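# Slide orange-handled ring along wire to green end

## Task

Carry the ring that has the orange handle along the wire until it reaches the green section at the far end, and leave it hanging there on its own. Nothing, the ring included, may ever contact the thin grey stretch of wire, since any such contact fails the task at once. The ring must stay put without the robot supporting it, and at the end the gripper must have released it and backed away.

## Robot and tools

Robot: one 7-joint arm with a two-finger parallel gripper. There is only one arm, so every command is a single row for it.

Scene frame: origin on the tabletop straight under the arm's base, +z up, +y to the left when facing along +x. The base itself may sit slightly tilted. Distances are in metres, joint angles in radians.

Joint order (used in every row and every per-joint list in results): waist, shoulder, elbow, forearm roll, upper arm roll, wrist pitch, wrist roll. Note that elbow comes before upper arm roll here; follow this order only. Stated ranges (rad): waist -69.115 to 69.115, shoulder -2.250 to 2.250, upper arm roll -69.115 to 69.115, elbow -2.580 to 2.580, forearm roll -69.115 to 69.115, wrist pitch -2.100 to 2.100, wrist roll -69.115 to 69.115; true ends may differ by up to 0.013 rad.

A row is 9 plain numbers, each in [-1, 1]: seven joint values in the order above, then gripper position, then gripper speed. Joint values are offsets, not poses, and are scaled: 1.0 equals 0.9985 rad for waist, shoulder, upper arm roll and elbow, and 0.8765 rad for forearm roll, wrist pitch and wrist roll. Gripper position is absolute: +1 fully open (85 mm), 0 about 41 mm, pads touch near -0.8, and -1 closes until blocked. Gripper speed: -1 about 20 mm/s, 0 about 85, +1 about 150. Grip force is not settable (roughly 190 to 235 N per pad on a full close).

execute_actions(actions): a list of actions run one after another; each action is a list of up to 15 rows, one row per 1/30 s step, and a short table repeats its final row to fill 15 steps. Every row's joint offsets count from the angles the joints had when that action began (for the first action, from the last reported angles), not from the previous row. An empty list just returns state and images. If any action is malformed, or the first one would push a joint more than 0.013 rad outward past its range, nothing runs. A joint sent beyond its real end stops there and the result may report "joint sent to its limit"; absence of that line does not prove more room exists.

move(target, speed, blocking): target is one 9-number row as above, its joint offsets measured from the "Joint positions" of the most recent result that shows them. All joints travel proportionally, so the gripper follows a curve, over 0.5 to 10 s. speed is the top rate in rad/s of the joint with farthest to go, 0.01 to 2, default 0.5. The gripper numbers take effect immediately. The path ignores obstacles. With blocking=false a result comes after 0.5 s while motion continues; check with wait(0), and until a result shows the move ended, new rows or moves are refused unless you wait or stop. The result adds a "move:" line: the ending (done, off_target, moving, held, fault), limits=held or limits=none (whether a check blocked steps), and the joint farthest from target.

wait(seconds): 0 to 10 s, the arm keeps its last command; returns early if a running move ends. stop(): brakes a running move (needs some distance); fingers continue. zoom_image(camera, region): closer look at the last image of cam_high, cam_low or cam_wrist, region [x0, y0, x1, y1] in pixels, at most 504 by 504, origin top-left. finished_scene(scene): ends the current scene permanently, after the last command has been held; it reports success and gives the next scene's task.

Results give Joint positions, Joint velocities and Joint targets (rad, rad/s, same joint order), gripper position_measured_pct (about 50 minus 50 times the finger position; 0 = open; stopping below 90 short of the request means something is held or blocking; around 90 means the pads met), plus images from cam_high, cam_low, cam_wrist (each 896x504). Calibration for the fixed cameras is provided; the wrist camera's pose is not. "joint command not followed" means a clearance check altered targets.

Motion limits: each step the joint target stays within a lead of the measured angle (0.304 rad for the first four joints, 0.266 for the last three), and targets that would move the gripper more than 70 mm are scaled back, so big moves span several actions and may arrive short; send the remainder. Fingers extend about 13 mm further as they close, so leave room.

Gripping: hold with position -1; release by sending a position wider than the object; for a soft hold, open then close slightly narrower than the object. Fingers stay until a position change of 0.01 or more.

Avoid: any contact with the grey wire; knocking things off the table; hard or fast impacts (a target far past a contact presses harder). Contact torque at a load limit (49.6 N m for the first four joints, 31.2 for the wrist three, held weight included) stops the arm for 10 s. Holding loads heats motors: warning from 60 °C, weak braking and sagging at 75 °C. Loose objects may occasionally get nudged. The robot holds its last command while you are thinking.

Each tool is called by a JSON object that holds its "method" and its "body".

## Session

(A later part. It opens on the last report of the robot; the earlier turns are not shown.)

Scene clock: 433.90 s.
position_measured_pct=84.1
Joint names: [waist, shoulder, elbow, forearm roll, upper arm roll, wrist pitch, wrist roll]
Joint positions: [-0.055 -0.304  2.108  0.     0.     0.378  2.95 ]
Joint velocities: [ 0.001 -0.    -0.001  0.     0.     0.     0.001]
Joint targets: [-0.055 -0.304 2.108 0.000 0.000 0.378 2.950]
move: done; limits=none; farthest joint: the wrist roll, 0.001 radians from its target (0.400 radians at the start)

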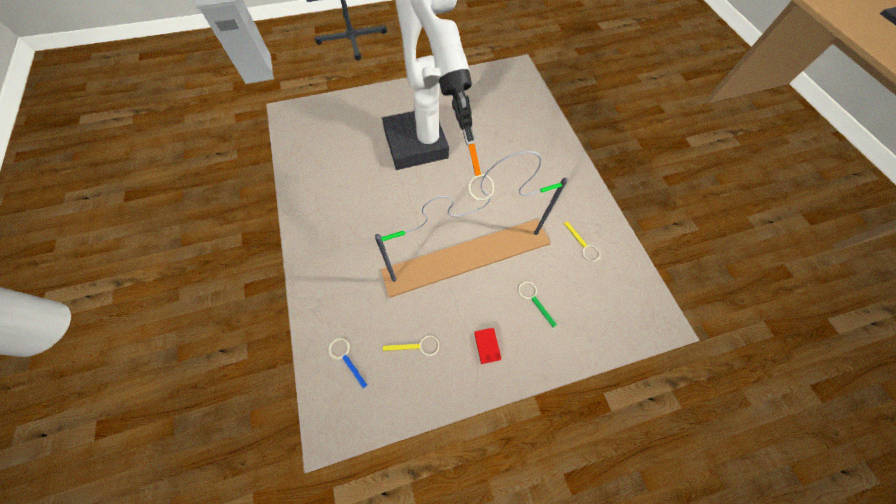

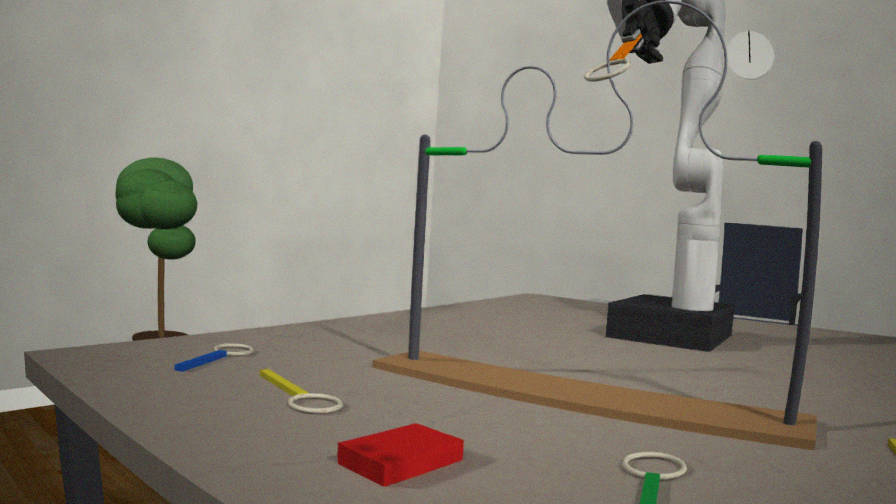

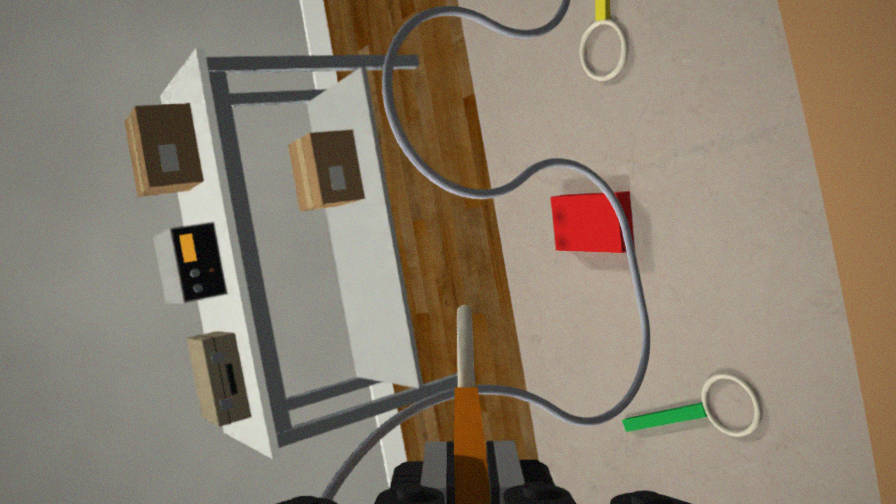

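{"method": "move", "body": {"target": [-0.017,-0.0211,-0.156,0,0,0.2014,0.856,-1,-1], "speed": 0.8}}

{"method": "zoom_image", "body": {"camera": "cam_high", "region": [450, 125, 570, 225]}}

{"method": "move", "body": {"target": [-0.078,-0.0024,-0.1086,0,0,0.1264,0.776,-1,-1], "speed": 0.7}}

{"method": "zoom_image", "body": {"camera": "cam_high", "region": [450, 125, 570, 225]}}

Scene clock: 447.67 s.
position_measured_pct=84.1
Joint names: [waist, shoulder, elbow, forearm roll, upper arm roll, wrist pitch, wrist roll]
Joint positions: [-0.072 -0.325  1.952  0.     0.     0.554  3.7  ]
Joint velocities: [-0.    -0.    -0.    -0.    -0.    -0.     0.001]
Joint targets: [-0.072 -0.325 1.952 0.000 0.000 0.554 3.700]
move: done; limits=none; farthest joint: the waist, 0.000 radians from its target (0.017 radians at the start)

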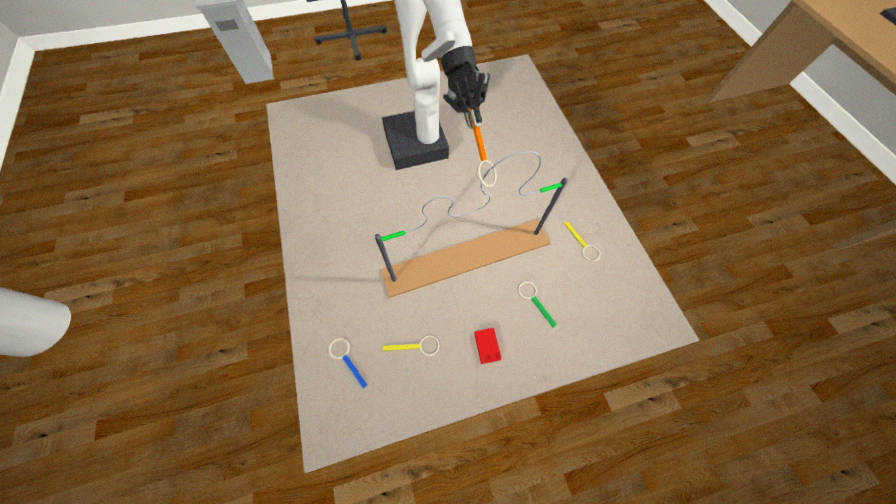

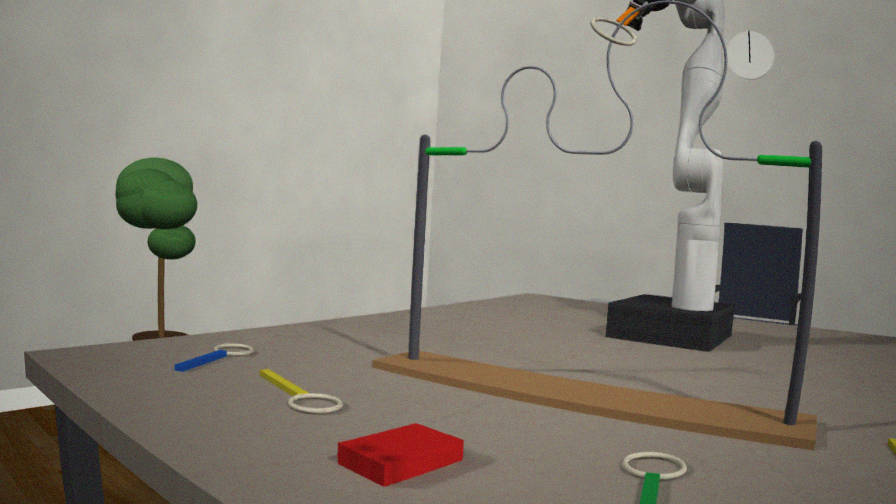

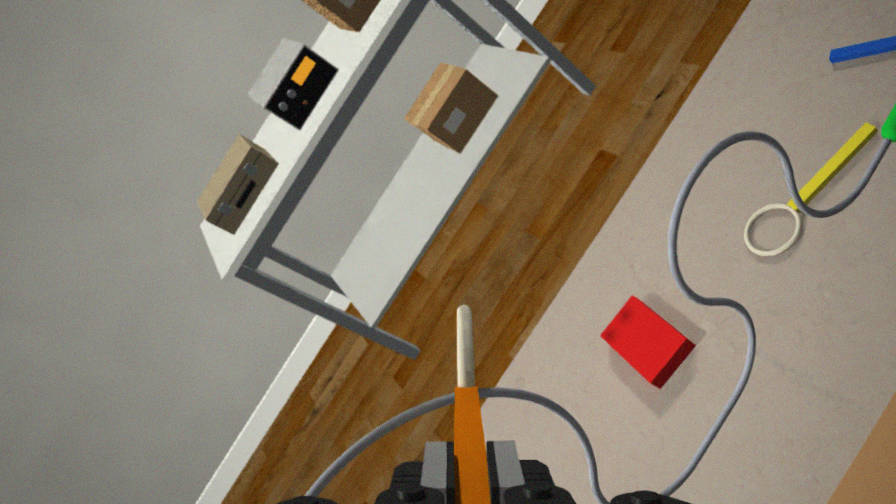

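Region (450, 125, 570, 225) of cam_high's 896x504 image, scaled by 4.200, with more detail than that image has.

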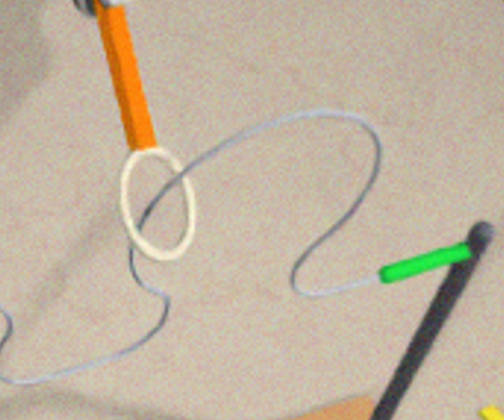

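Scene clock: 449.20 s.
position_measured_pct=84.1
Joint names: [waist, shoulder, elbow, forearm roll, upper arm roll, wrist pitch, wrist roll]
Joint positions: [-0.15  -0.327  1.843  0.     0.     0.665  4.38 ]
Joint velocities: [-0.001 -0.001 -0.002 -0.    -0.     0.     0.002]
Joint targets: [-0.150 -0.327 1.843 0.000 0.000 0.665 4.381]
move: done; limits=none; farthest joint: the waist, 0.000 radians from its target (0.078 radians at the start)

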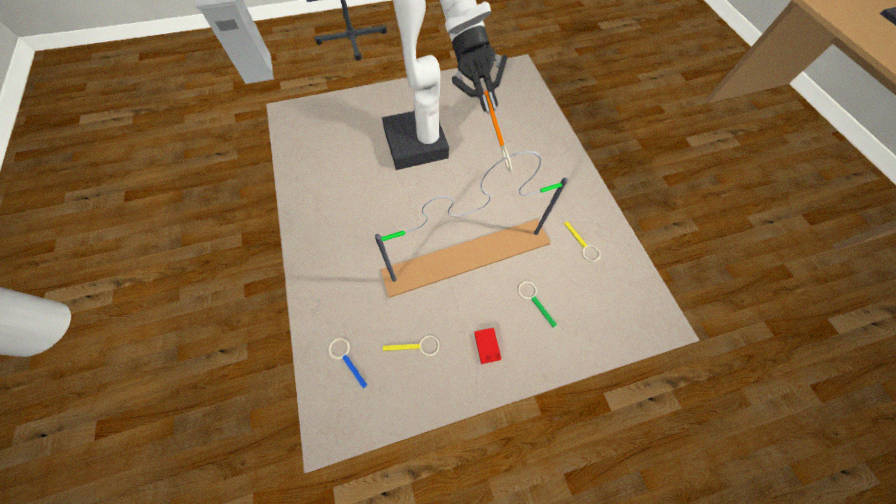

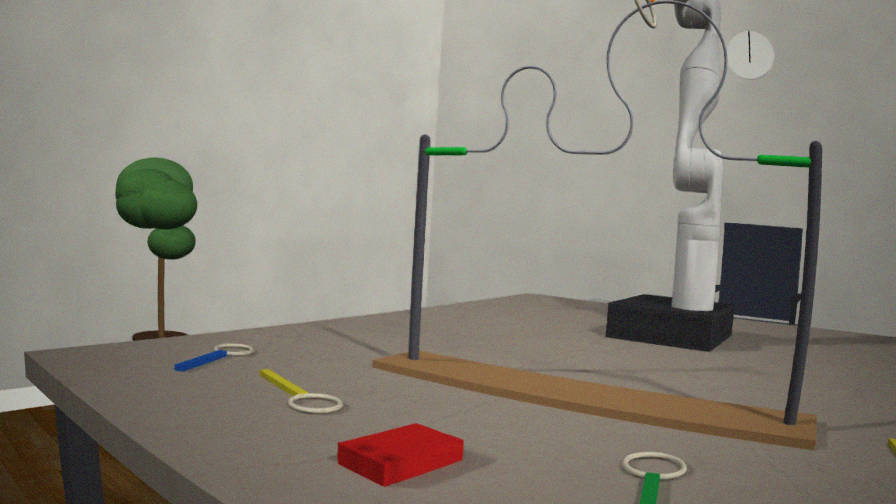

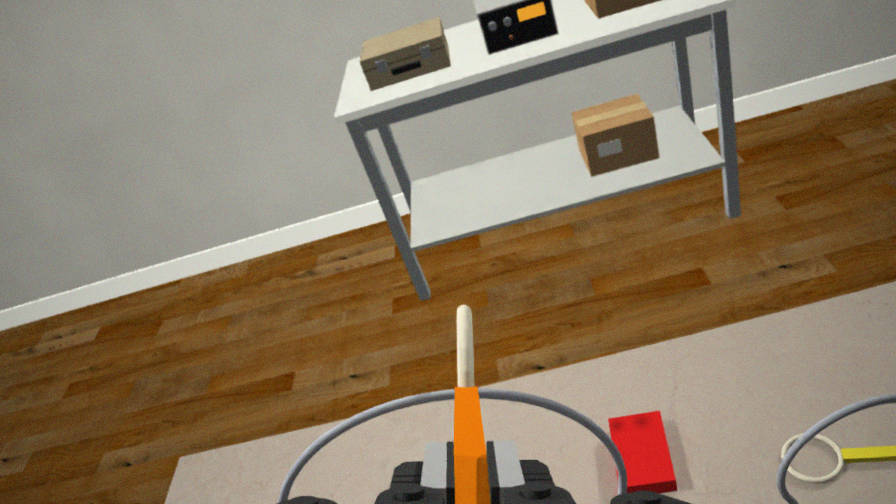

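Region (450, 125, 570, 225) of cam_high's 896x504 image, scaled by 4.200, with more detail than that image has.

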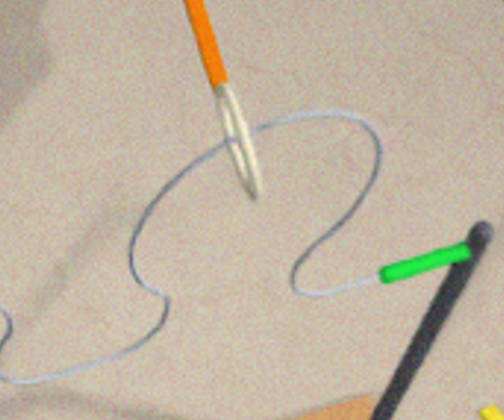

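{"method": "move", "body": {"target": [-0.1005,0.0055,-0.001,0,0,-0.0043,0.65,-1,-1], "speed": 0.65}}

{"method": "zoom_image", "body": {"camera": "cam_high", "region": [470, 120, 590, 220]}}

{"method": "move", "body": {"target": [-0.075,0.0231,0.0946,0,0,-0.1342,0.8,-1,-1], "speed": 0.75}}

{"method": "zoom_image", "body": {"camera": "cam_high", "region": [470, 120, 590, 220]}}

{"method": "zoom_image", "body": {"camera": "cam_low", "region": [630, 0, 850, 200]}}

Scene clock: 470.03 s.
position_measured_pct=84.1
Joint names: [waist, shoulder, elbow, forearm roll, upper arm roll, wrist pitch, wrist roll]
Joint positions: [-0.25  -0.322  1.842  0.     0.     0.661  4.95 ]
Joint velocities: [-0.002 -0.     0.    -0.    -0.    -0.     0.002]
Joint targets: [-0.250 -0.322 1.842 0.000 0.000 0.661 4.950]
move: done; limits=none; farthest joint: the waist, 0.000 radians from its target (0.100 radians at the start)

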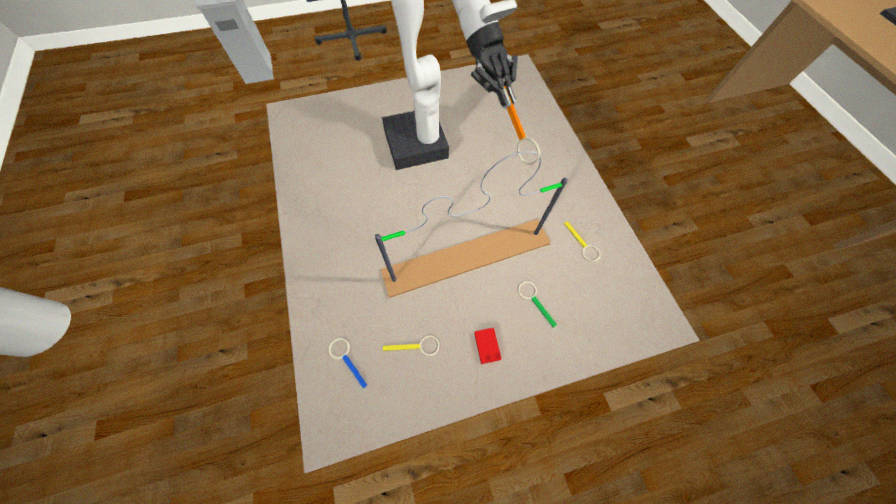

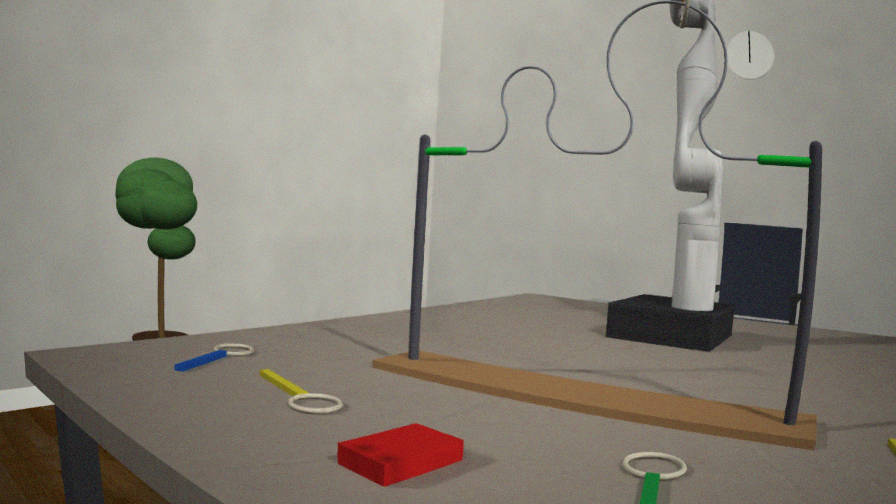

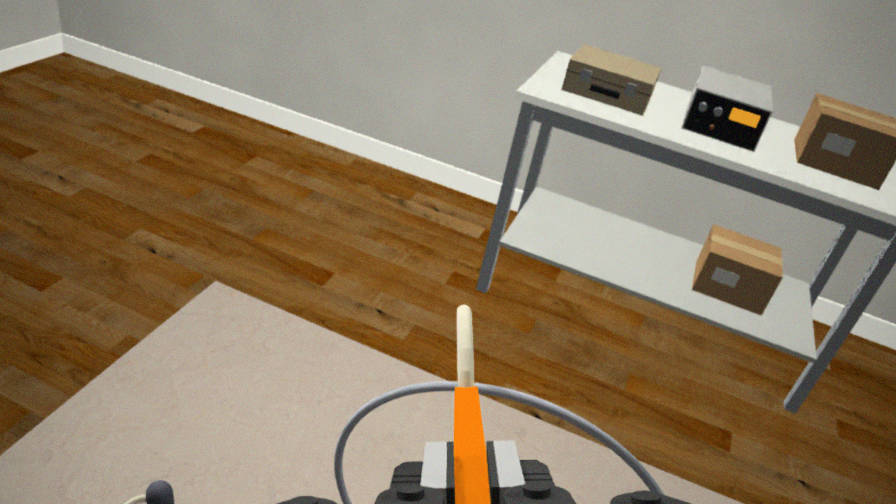

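Region (470, 120, 590, 220) of cam_high's 896x504 image, scaled by 4.200, with more detail than that image has.

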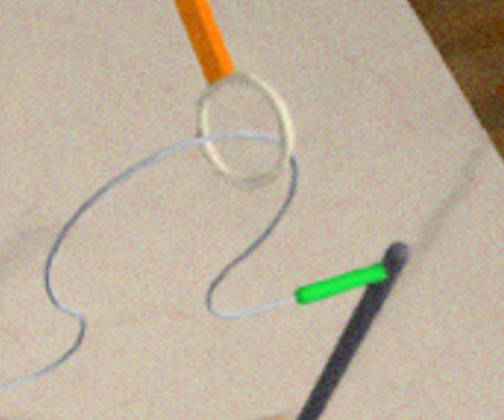

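Scene clock: 471.53 s.
position_measured_pct=84.1
Joint names: [waist, shoulder, elbow, forearm roll, upper arm roll, wrist pitch, wrist roll]
Joint positions: [-0.325 -0.299  1.937  0.     0.     0.544  5.651]
Joint velocities: [-0.001 -0.001  0.    -0.    -0.    -0.     0.001]
Joint targets: [-0.325 -0.299 1.937 0.000 0.000 0.543 5.651]
move: done; limits=none; farthest joint: the waist, 0.000 radians from its target (0.075 radians at the start)

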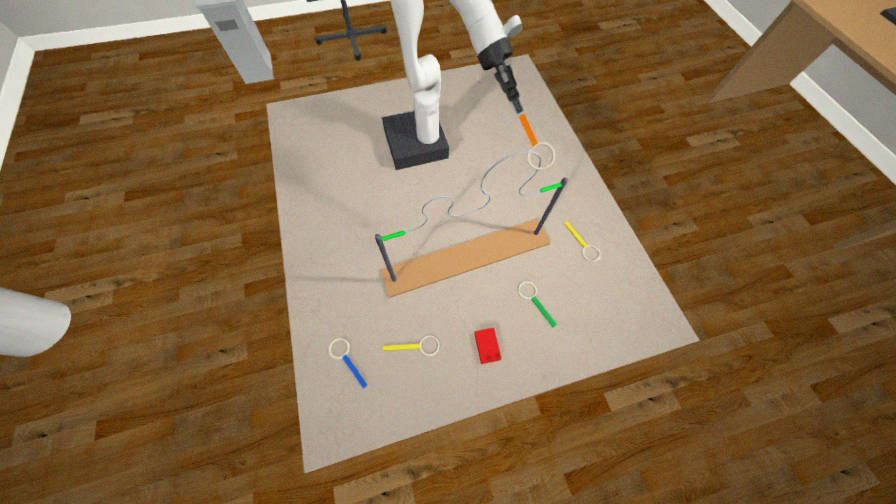

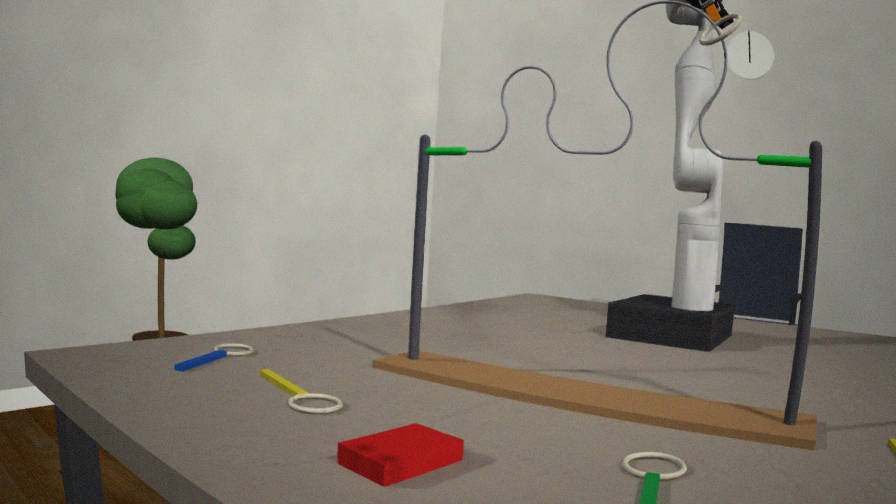

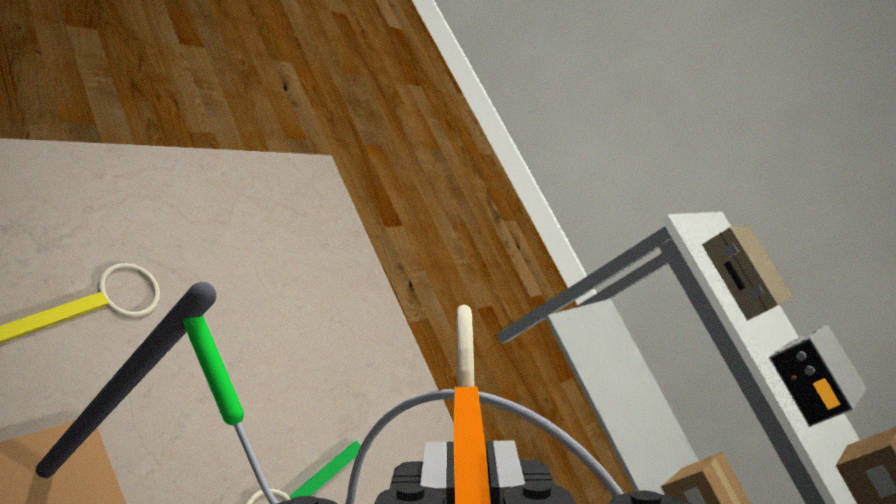

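Region (470, 120, 590, 220) of cam_high's 896x504 image, scaled by 4.200, with more detail than that image has.

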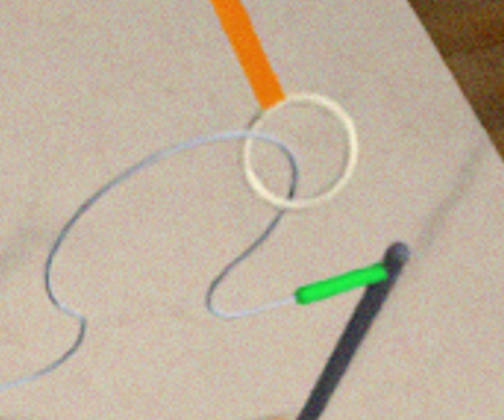

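Region (630, 0, 850, 200) of cam_low's 896x504 image, scaled by 2.291, with more detail than that image has; it fills the top 458 rows of this view, and the rest is white.

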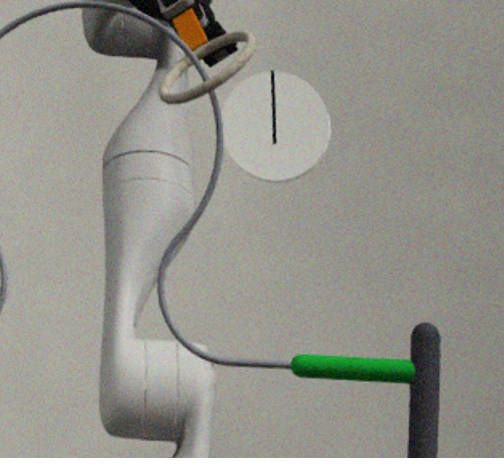

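{"method": "move", "body": {"target": [-0.012,0.034,0.1468,0,0,-0.2063,0.91,-1,-1], "speed": 0.8}}

{"method": "zoom_image", "body": {"camera": "cam_high", "region": [470, 120, 590, 220]}}

{"method": "move", "body": {"target": [0.0365,0.0267,0.1188,0,0,-0.1658,0.456,-1,-1], "speed": 0.5}}

{"method": "zoom_image", "body": {"camera": "cam_high", "region": [470, 120, 590, 220]}}

{"method": "zoom_image", "body": {"camera": "cam_low", "region": [630, 0, 850, 200]}}

Scene clock: 487.97 s.
position_measured_pct=84.1
Joint names: [waist, shoulder, elbow, forearm roll, upper arm roll, wrist pitch, wrist roll]
Joint positions: [-0.337 -0.265  2.083  0.     0.     0.363  6.449]
Joint velocities: [-0.     0.    -0.    -0.     0.001 -0.     0.001]
Joint targets: [-0.337 -0.265 2.083 0.000 0.000 0.363 6.449]
move: done; limits=none; farthest joint: the waist, 0.000 radians from its target (0.012 radians at the start)

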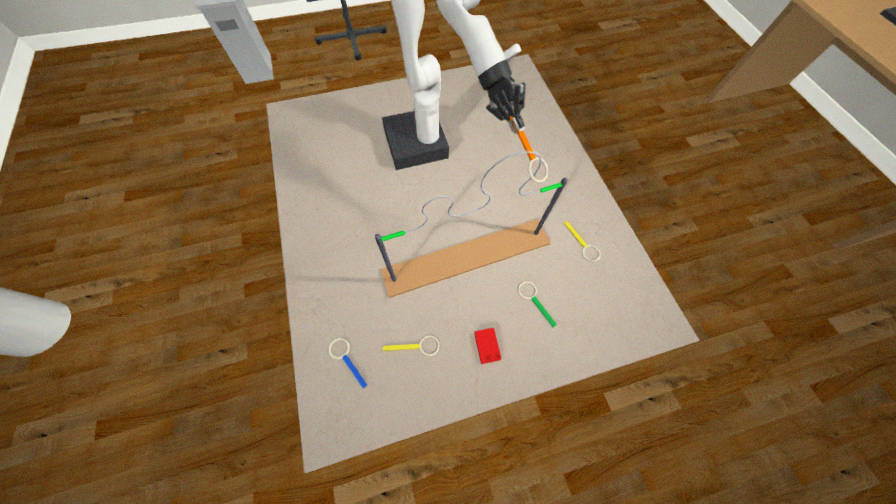

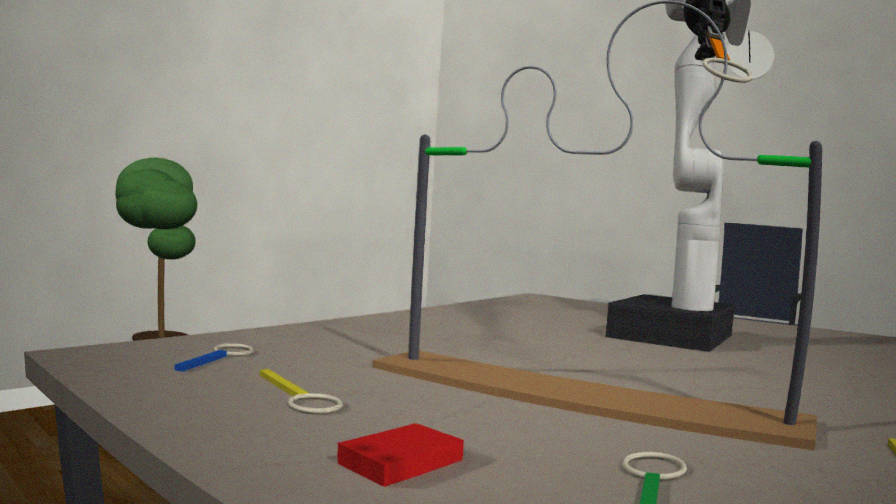

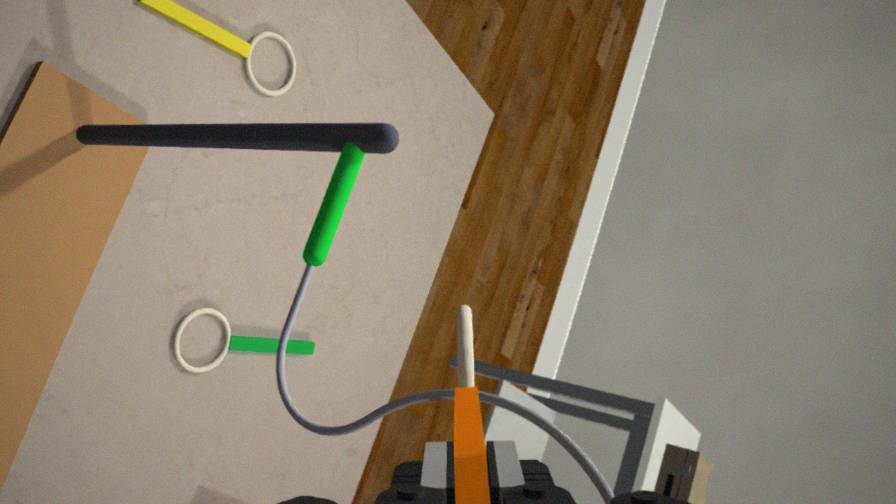

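Region (470, 120, 590, 220) of cam_high's 896x504 image, scaled by 4.200, with more detail than that image has.

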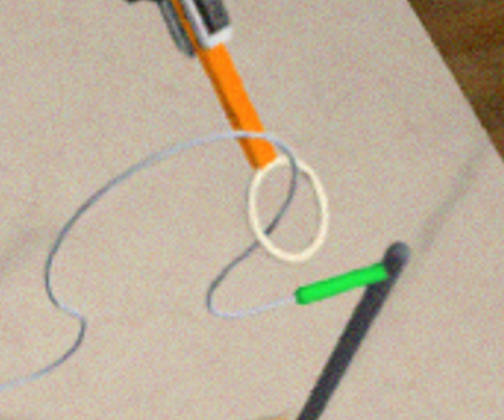

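Scene clock: 489.27 s.
position_measured_pct=84.1
Joint names: [waist, shoulder, elbow, forearm roll, upper arm roll, wrist pitch, wrist roll]
Joint positions: [-0.3   -0.238  2.202  0.     0.     0.217  6.848]
Joint velocities: [ 0.001  0.     0.001 -0.     0.    -0.001  0.   ]
Joint targets: [-0.300 -0.238 2.202 0.000 0.000 0.217 6.848]
move: done; limits=none; farthest joint: the waist, 0.000 radians from its target (0.036 radians at the start)

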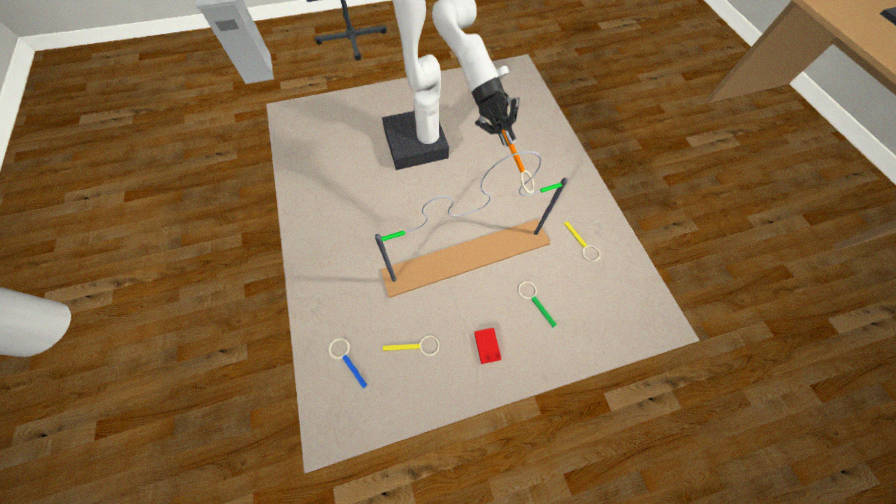

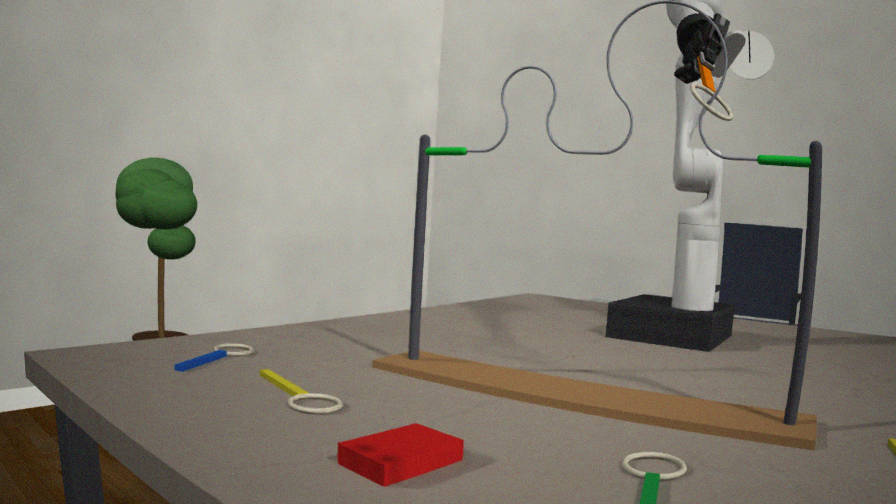

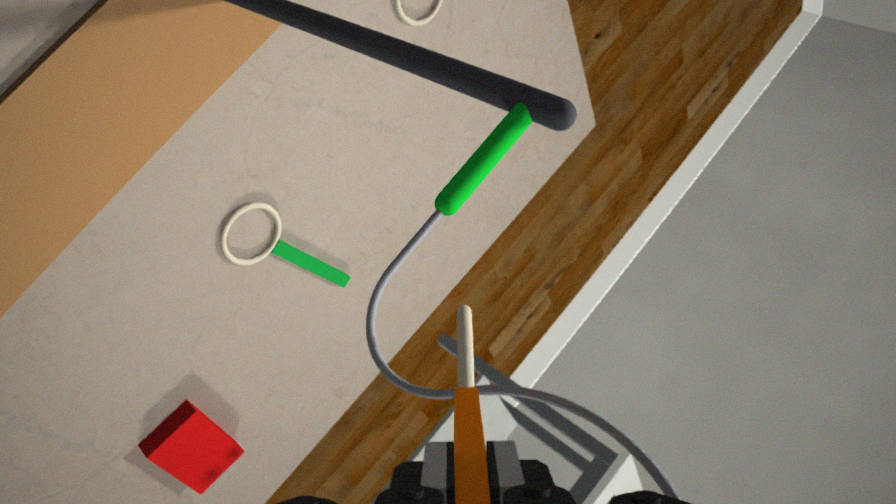

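Region (470, 120, 590, 220) of cam_high's 896x504 image, scaled by 4.200, with more detail than that image has.

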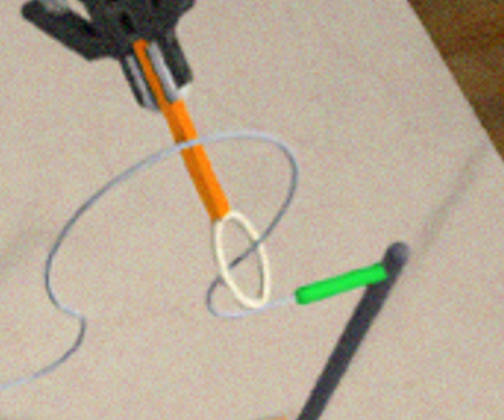

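Region (630, 0, 850, 200) of cam_low's 896x504 image, scaled by 2.291, with more detail than that image has; it fills the top 458 rows of this view, and the rest is white.

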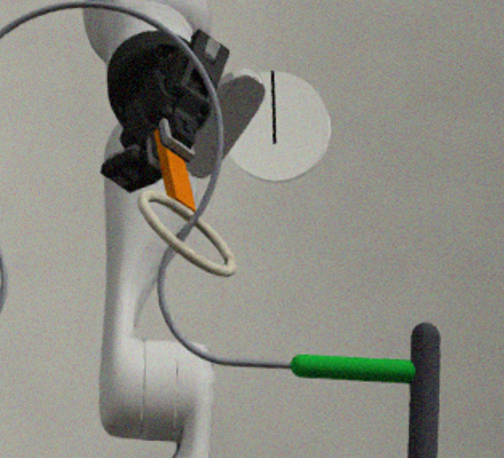

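Shift waist by +0.004 and continue.

{"method": "move", "body": {"target": [0.0245,0.0338,0.0834,0,0,-0.1328,-0.682,-1,-1], "speed": 0.8}}

{"method": "move", "body": {"target": [-0.0217,0.0568,0.0748,0,0,-0.15,-0.947,-1,-1], "speed": 0.9}}

{"method": "zoom_image", "body": {"camera": "cam_high", "region": [470, 120, 590, 220]}}

{"method": "zoom_image", "body": {"camera": "cam_low", "region": [630, 0, 850, 200]}}

Scene clock: 497.87 s.
position_measured_pct=84.1
Joint names: [waist, shoulder, elbow, forearm roll, upper arm roll, wrist pitch, wrist roll]
Joint positions: [-0.276 -0.204  2.285  0.     0.     0.101  6.251]
Joint velocities: [ 0.    -0.001 -0.     0.001  0.001 -0.    -0.002]
Joint targets: [-0.276 -0.204 2.285 0.000 0.000 0.101 6.251]
move: done; limits=none; farthest joint: the wrist roll, 0.001 radians from its target (0.598 radians at the start)

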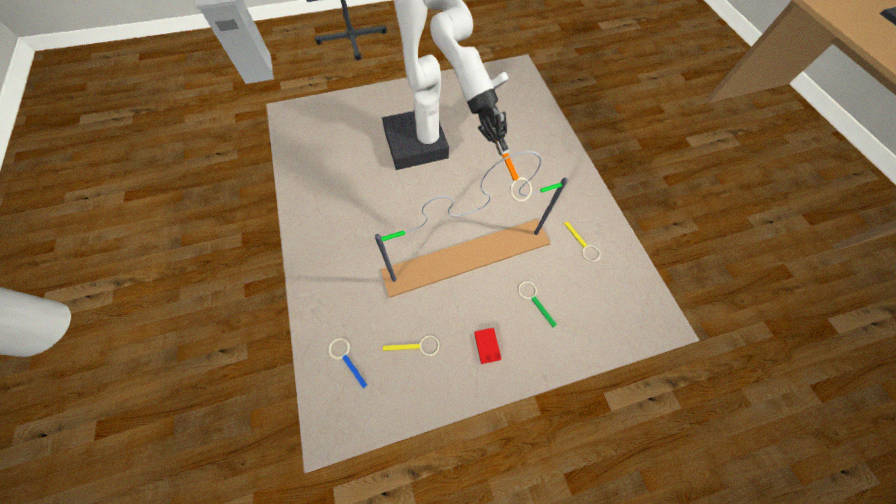

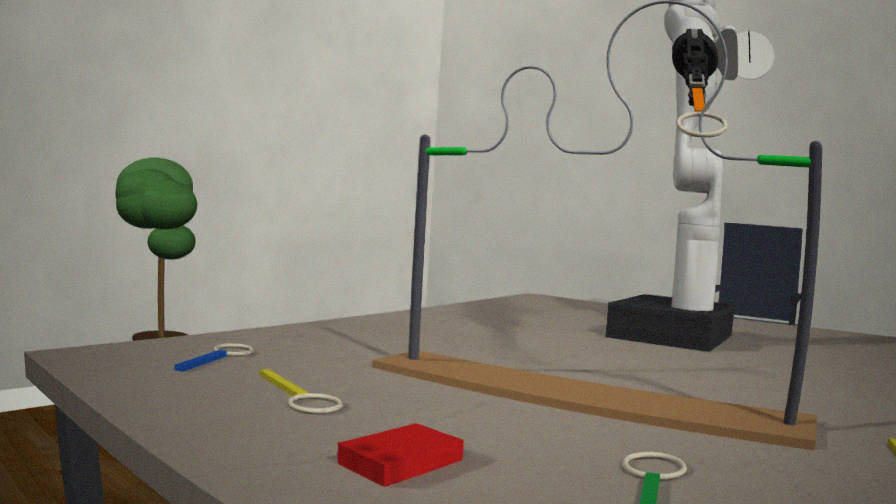

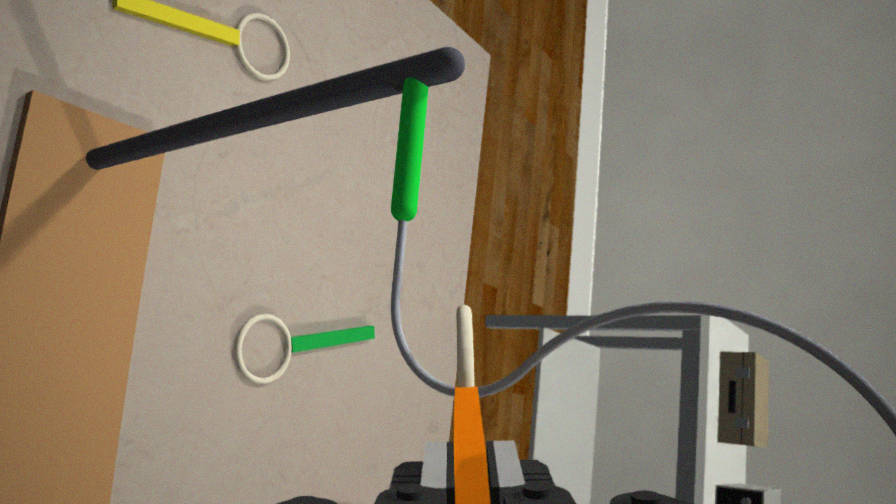

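Scene clock: 499.43 s.
position_measured_pct=84.1
Joint names: [waist, shoulder, elbow, forearm roll, upper arm roll, wrist pitch, wrist roll]
Joint positions: [-0.297 -0.148  2.36   0.     0.    -0.03   5.421]
Joint velocities: [-0.     0.001  0.    -0.001  0.    -0.    -0.   ]
Joint targets: [-0.298 -0.148 2.360 0.000 0.000 -0.030 5.421]
move: done; limits=none; farthest joint: the waist, 0.000 radians from its target (0.022 radians at the start)

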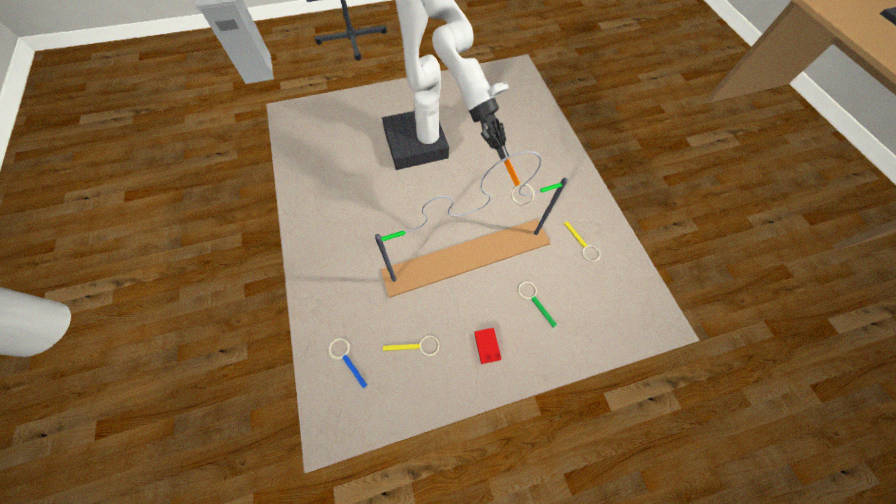

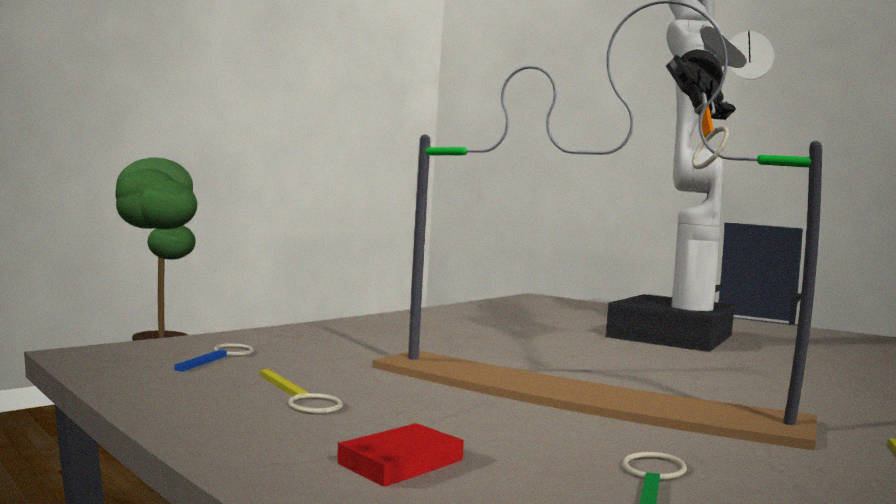

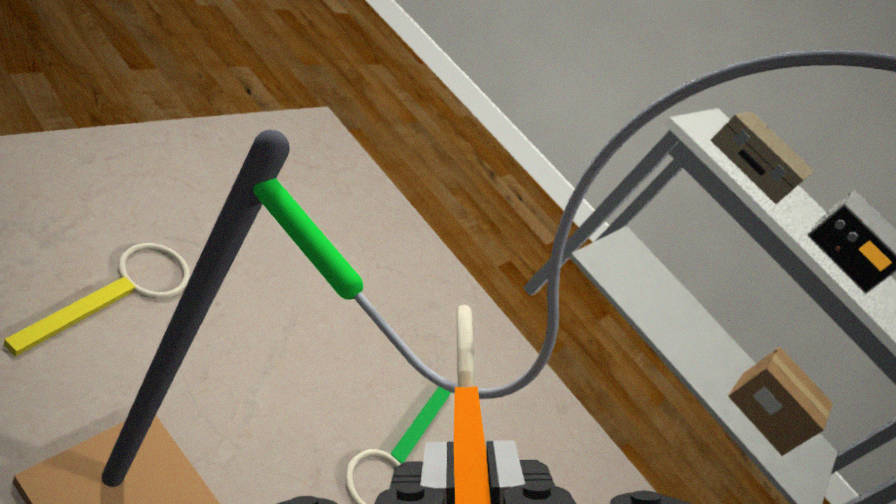

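Region (470, 120, 590, 220) of cam_high's 896x504 image, scaled by 4.200, with more detail than that image has.

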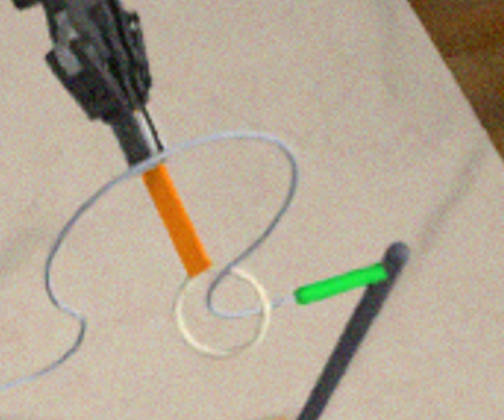

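Region (630, 0, 850, 200) of cam_low's 896x504 image, scaled by 2.291, with more detail than that image has; it fills the top 458 rows of this view, and the rest is white.

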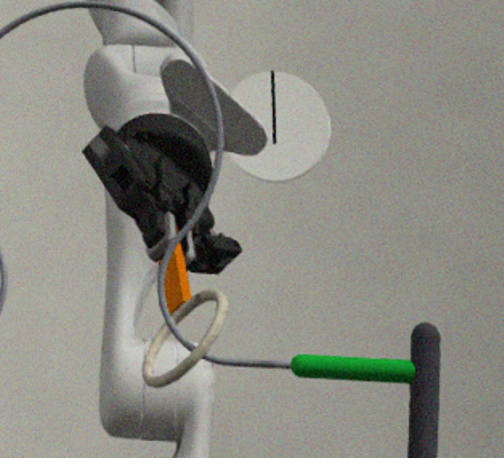

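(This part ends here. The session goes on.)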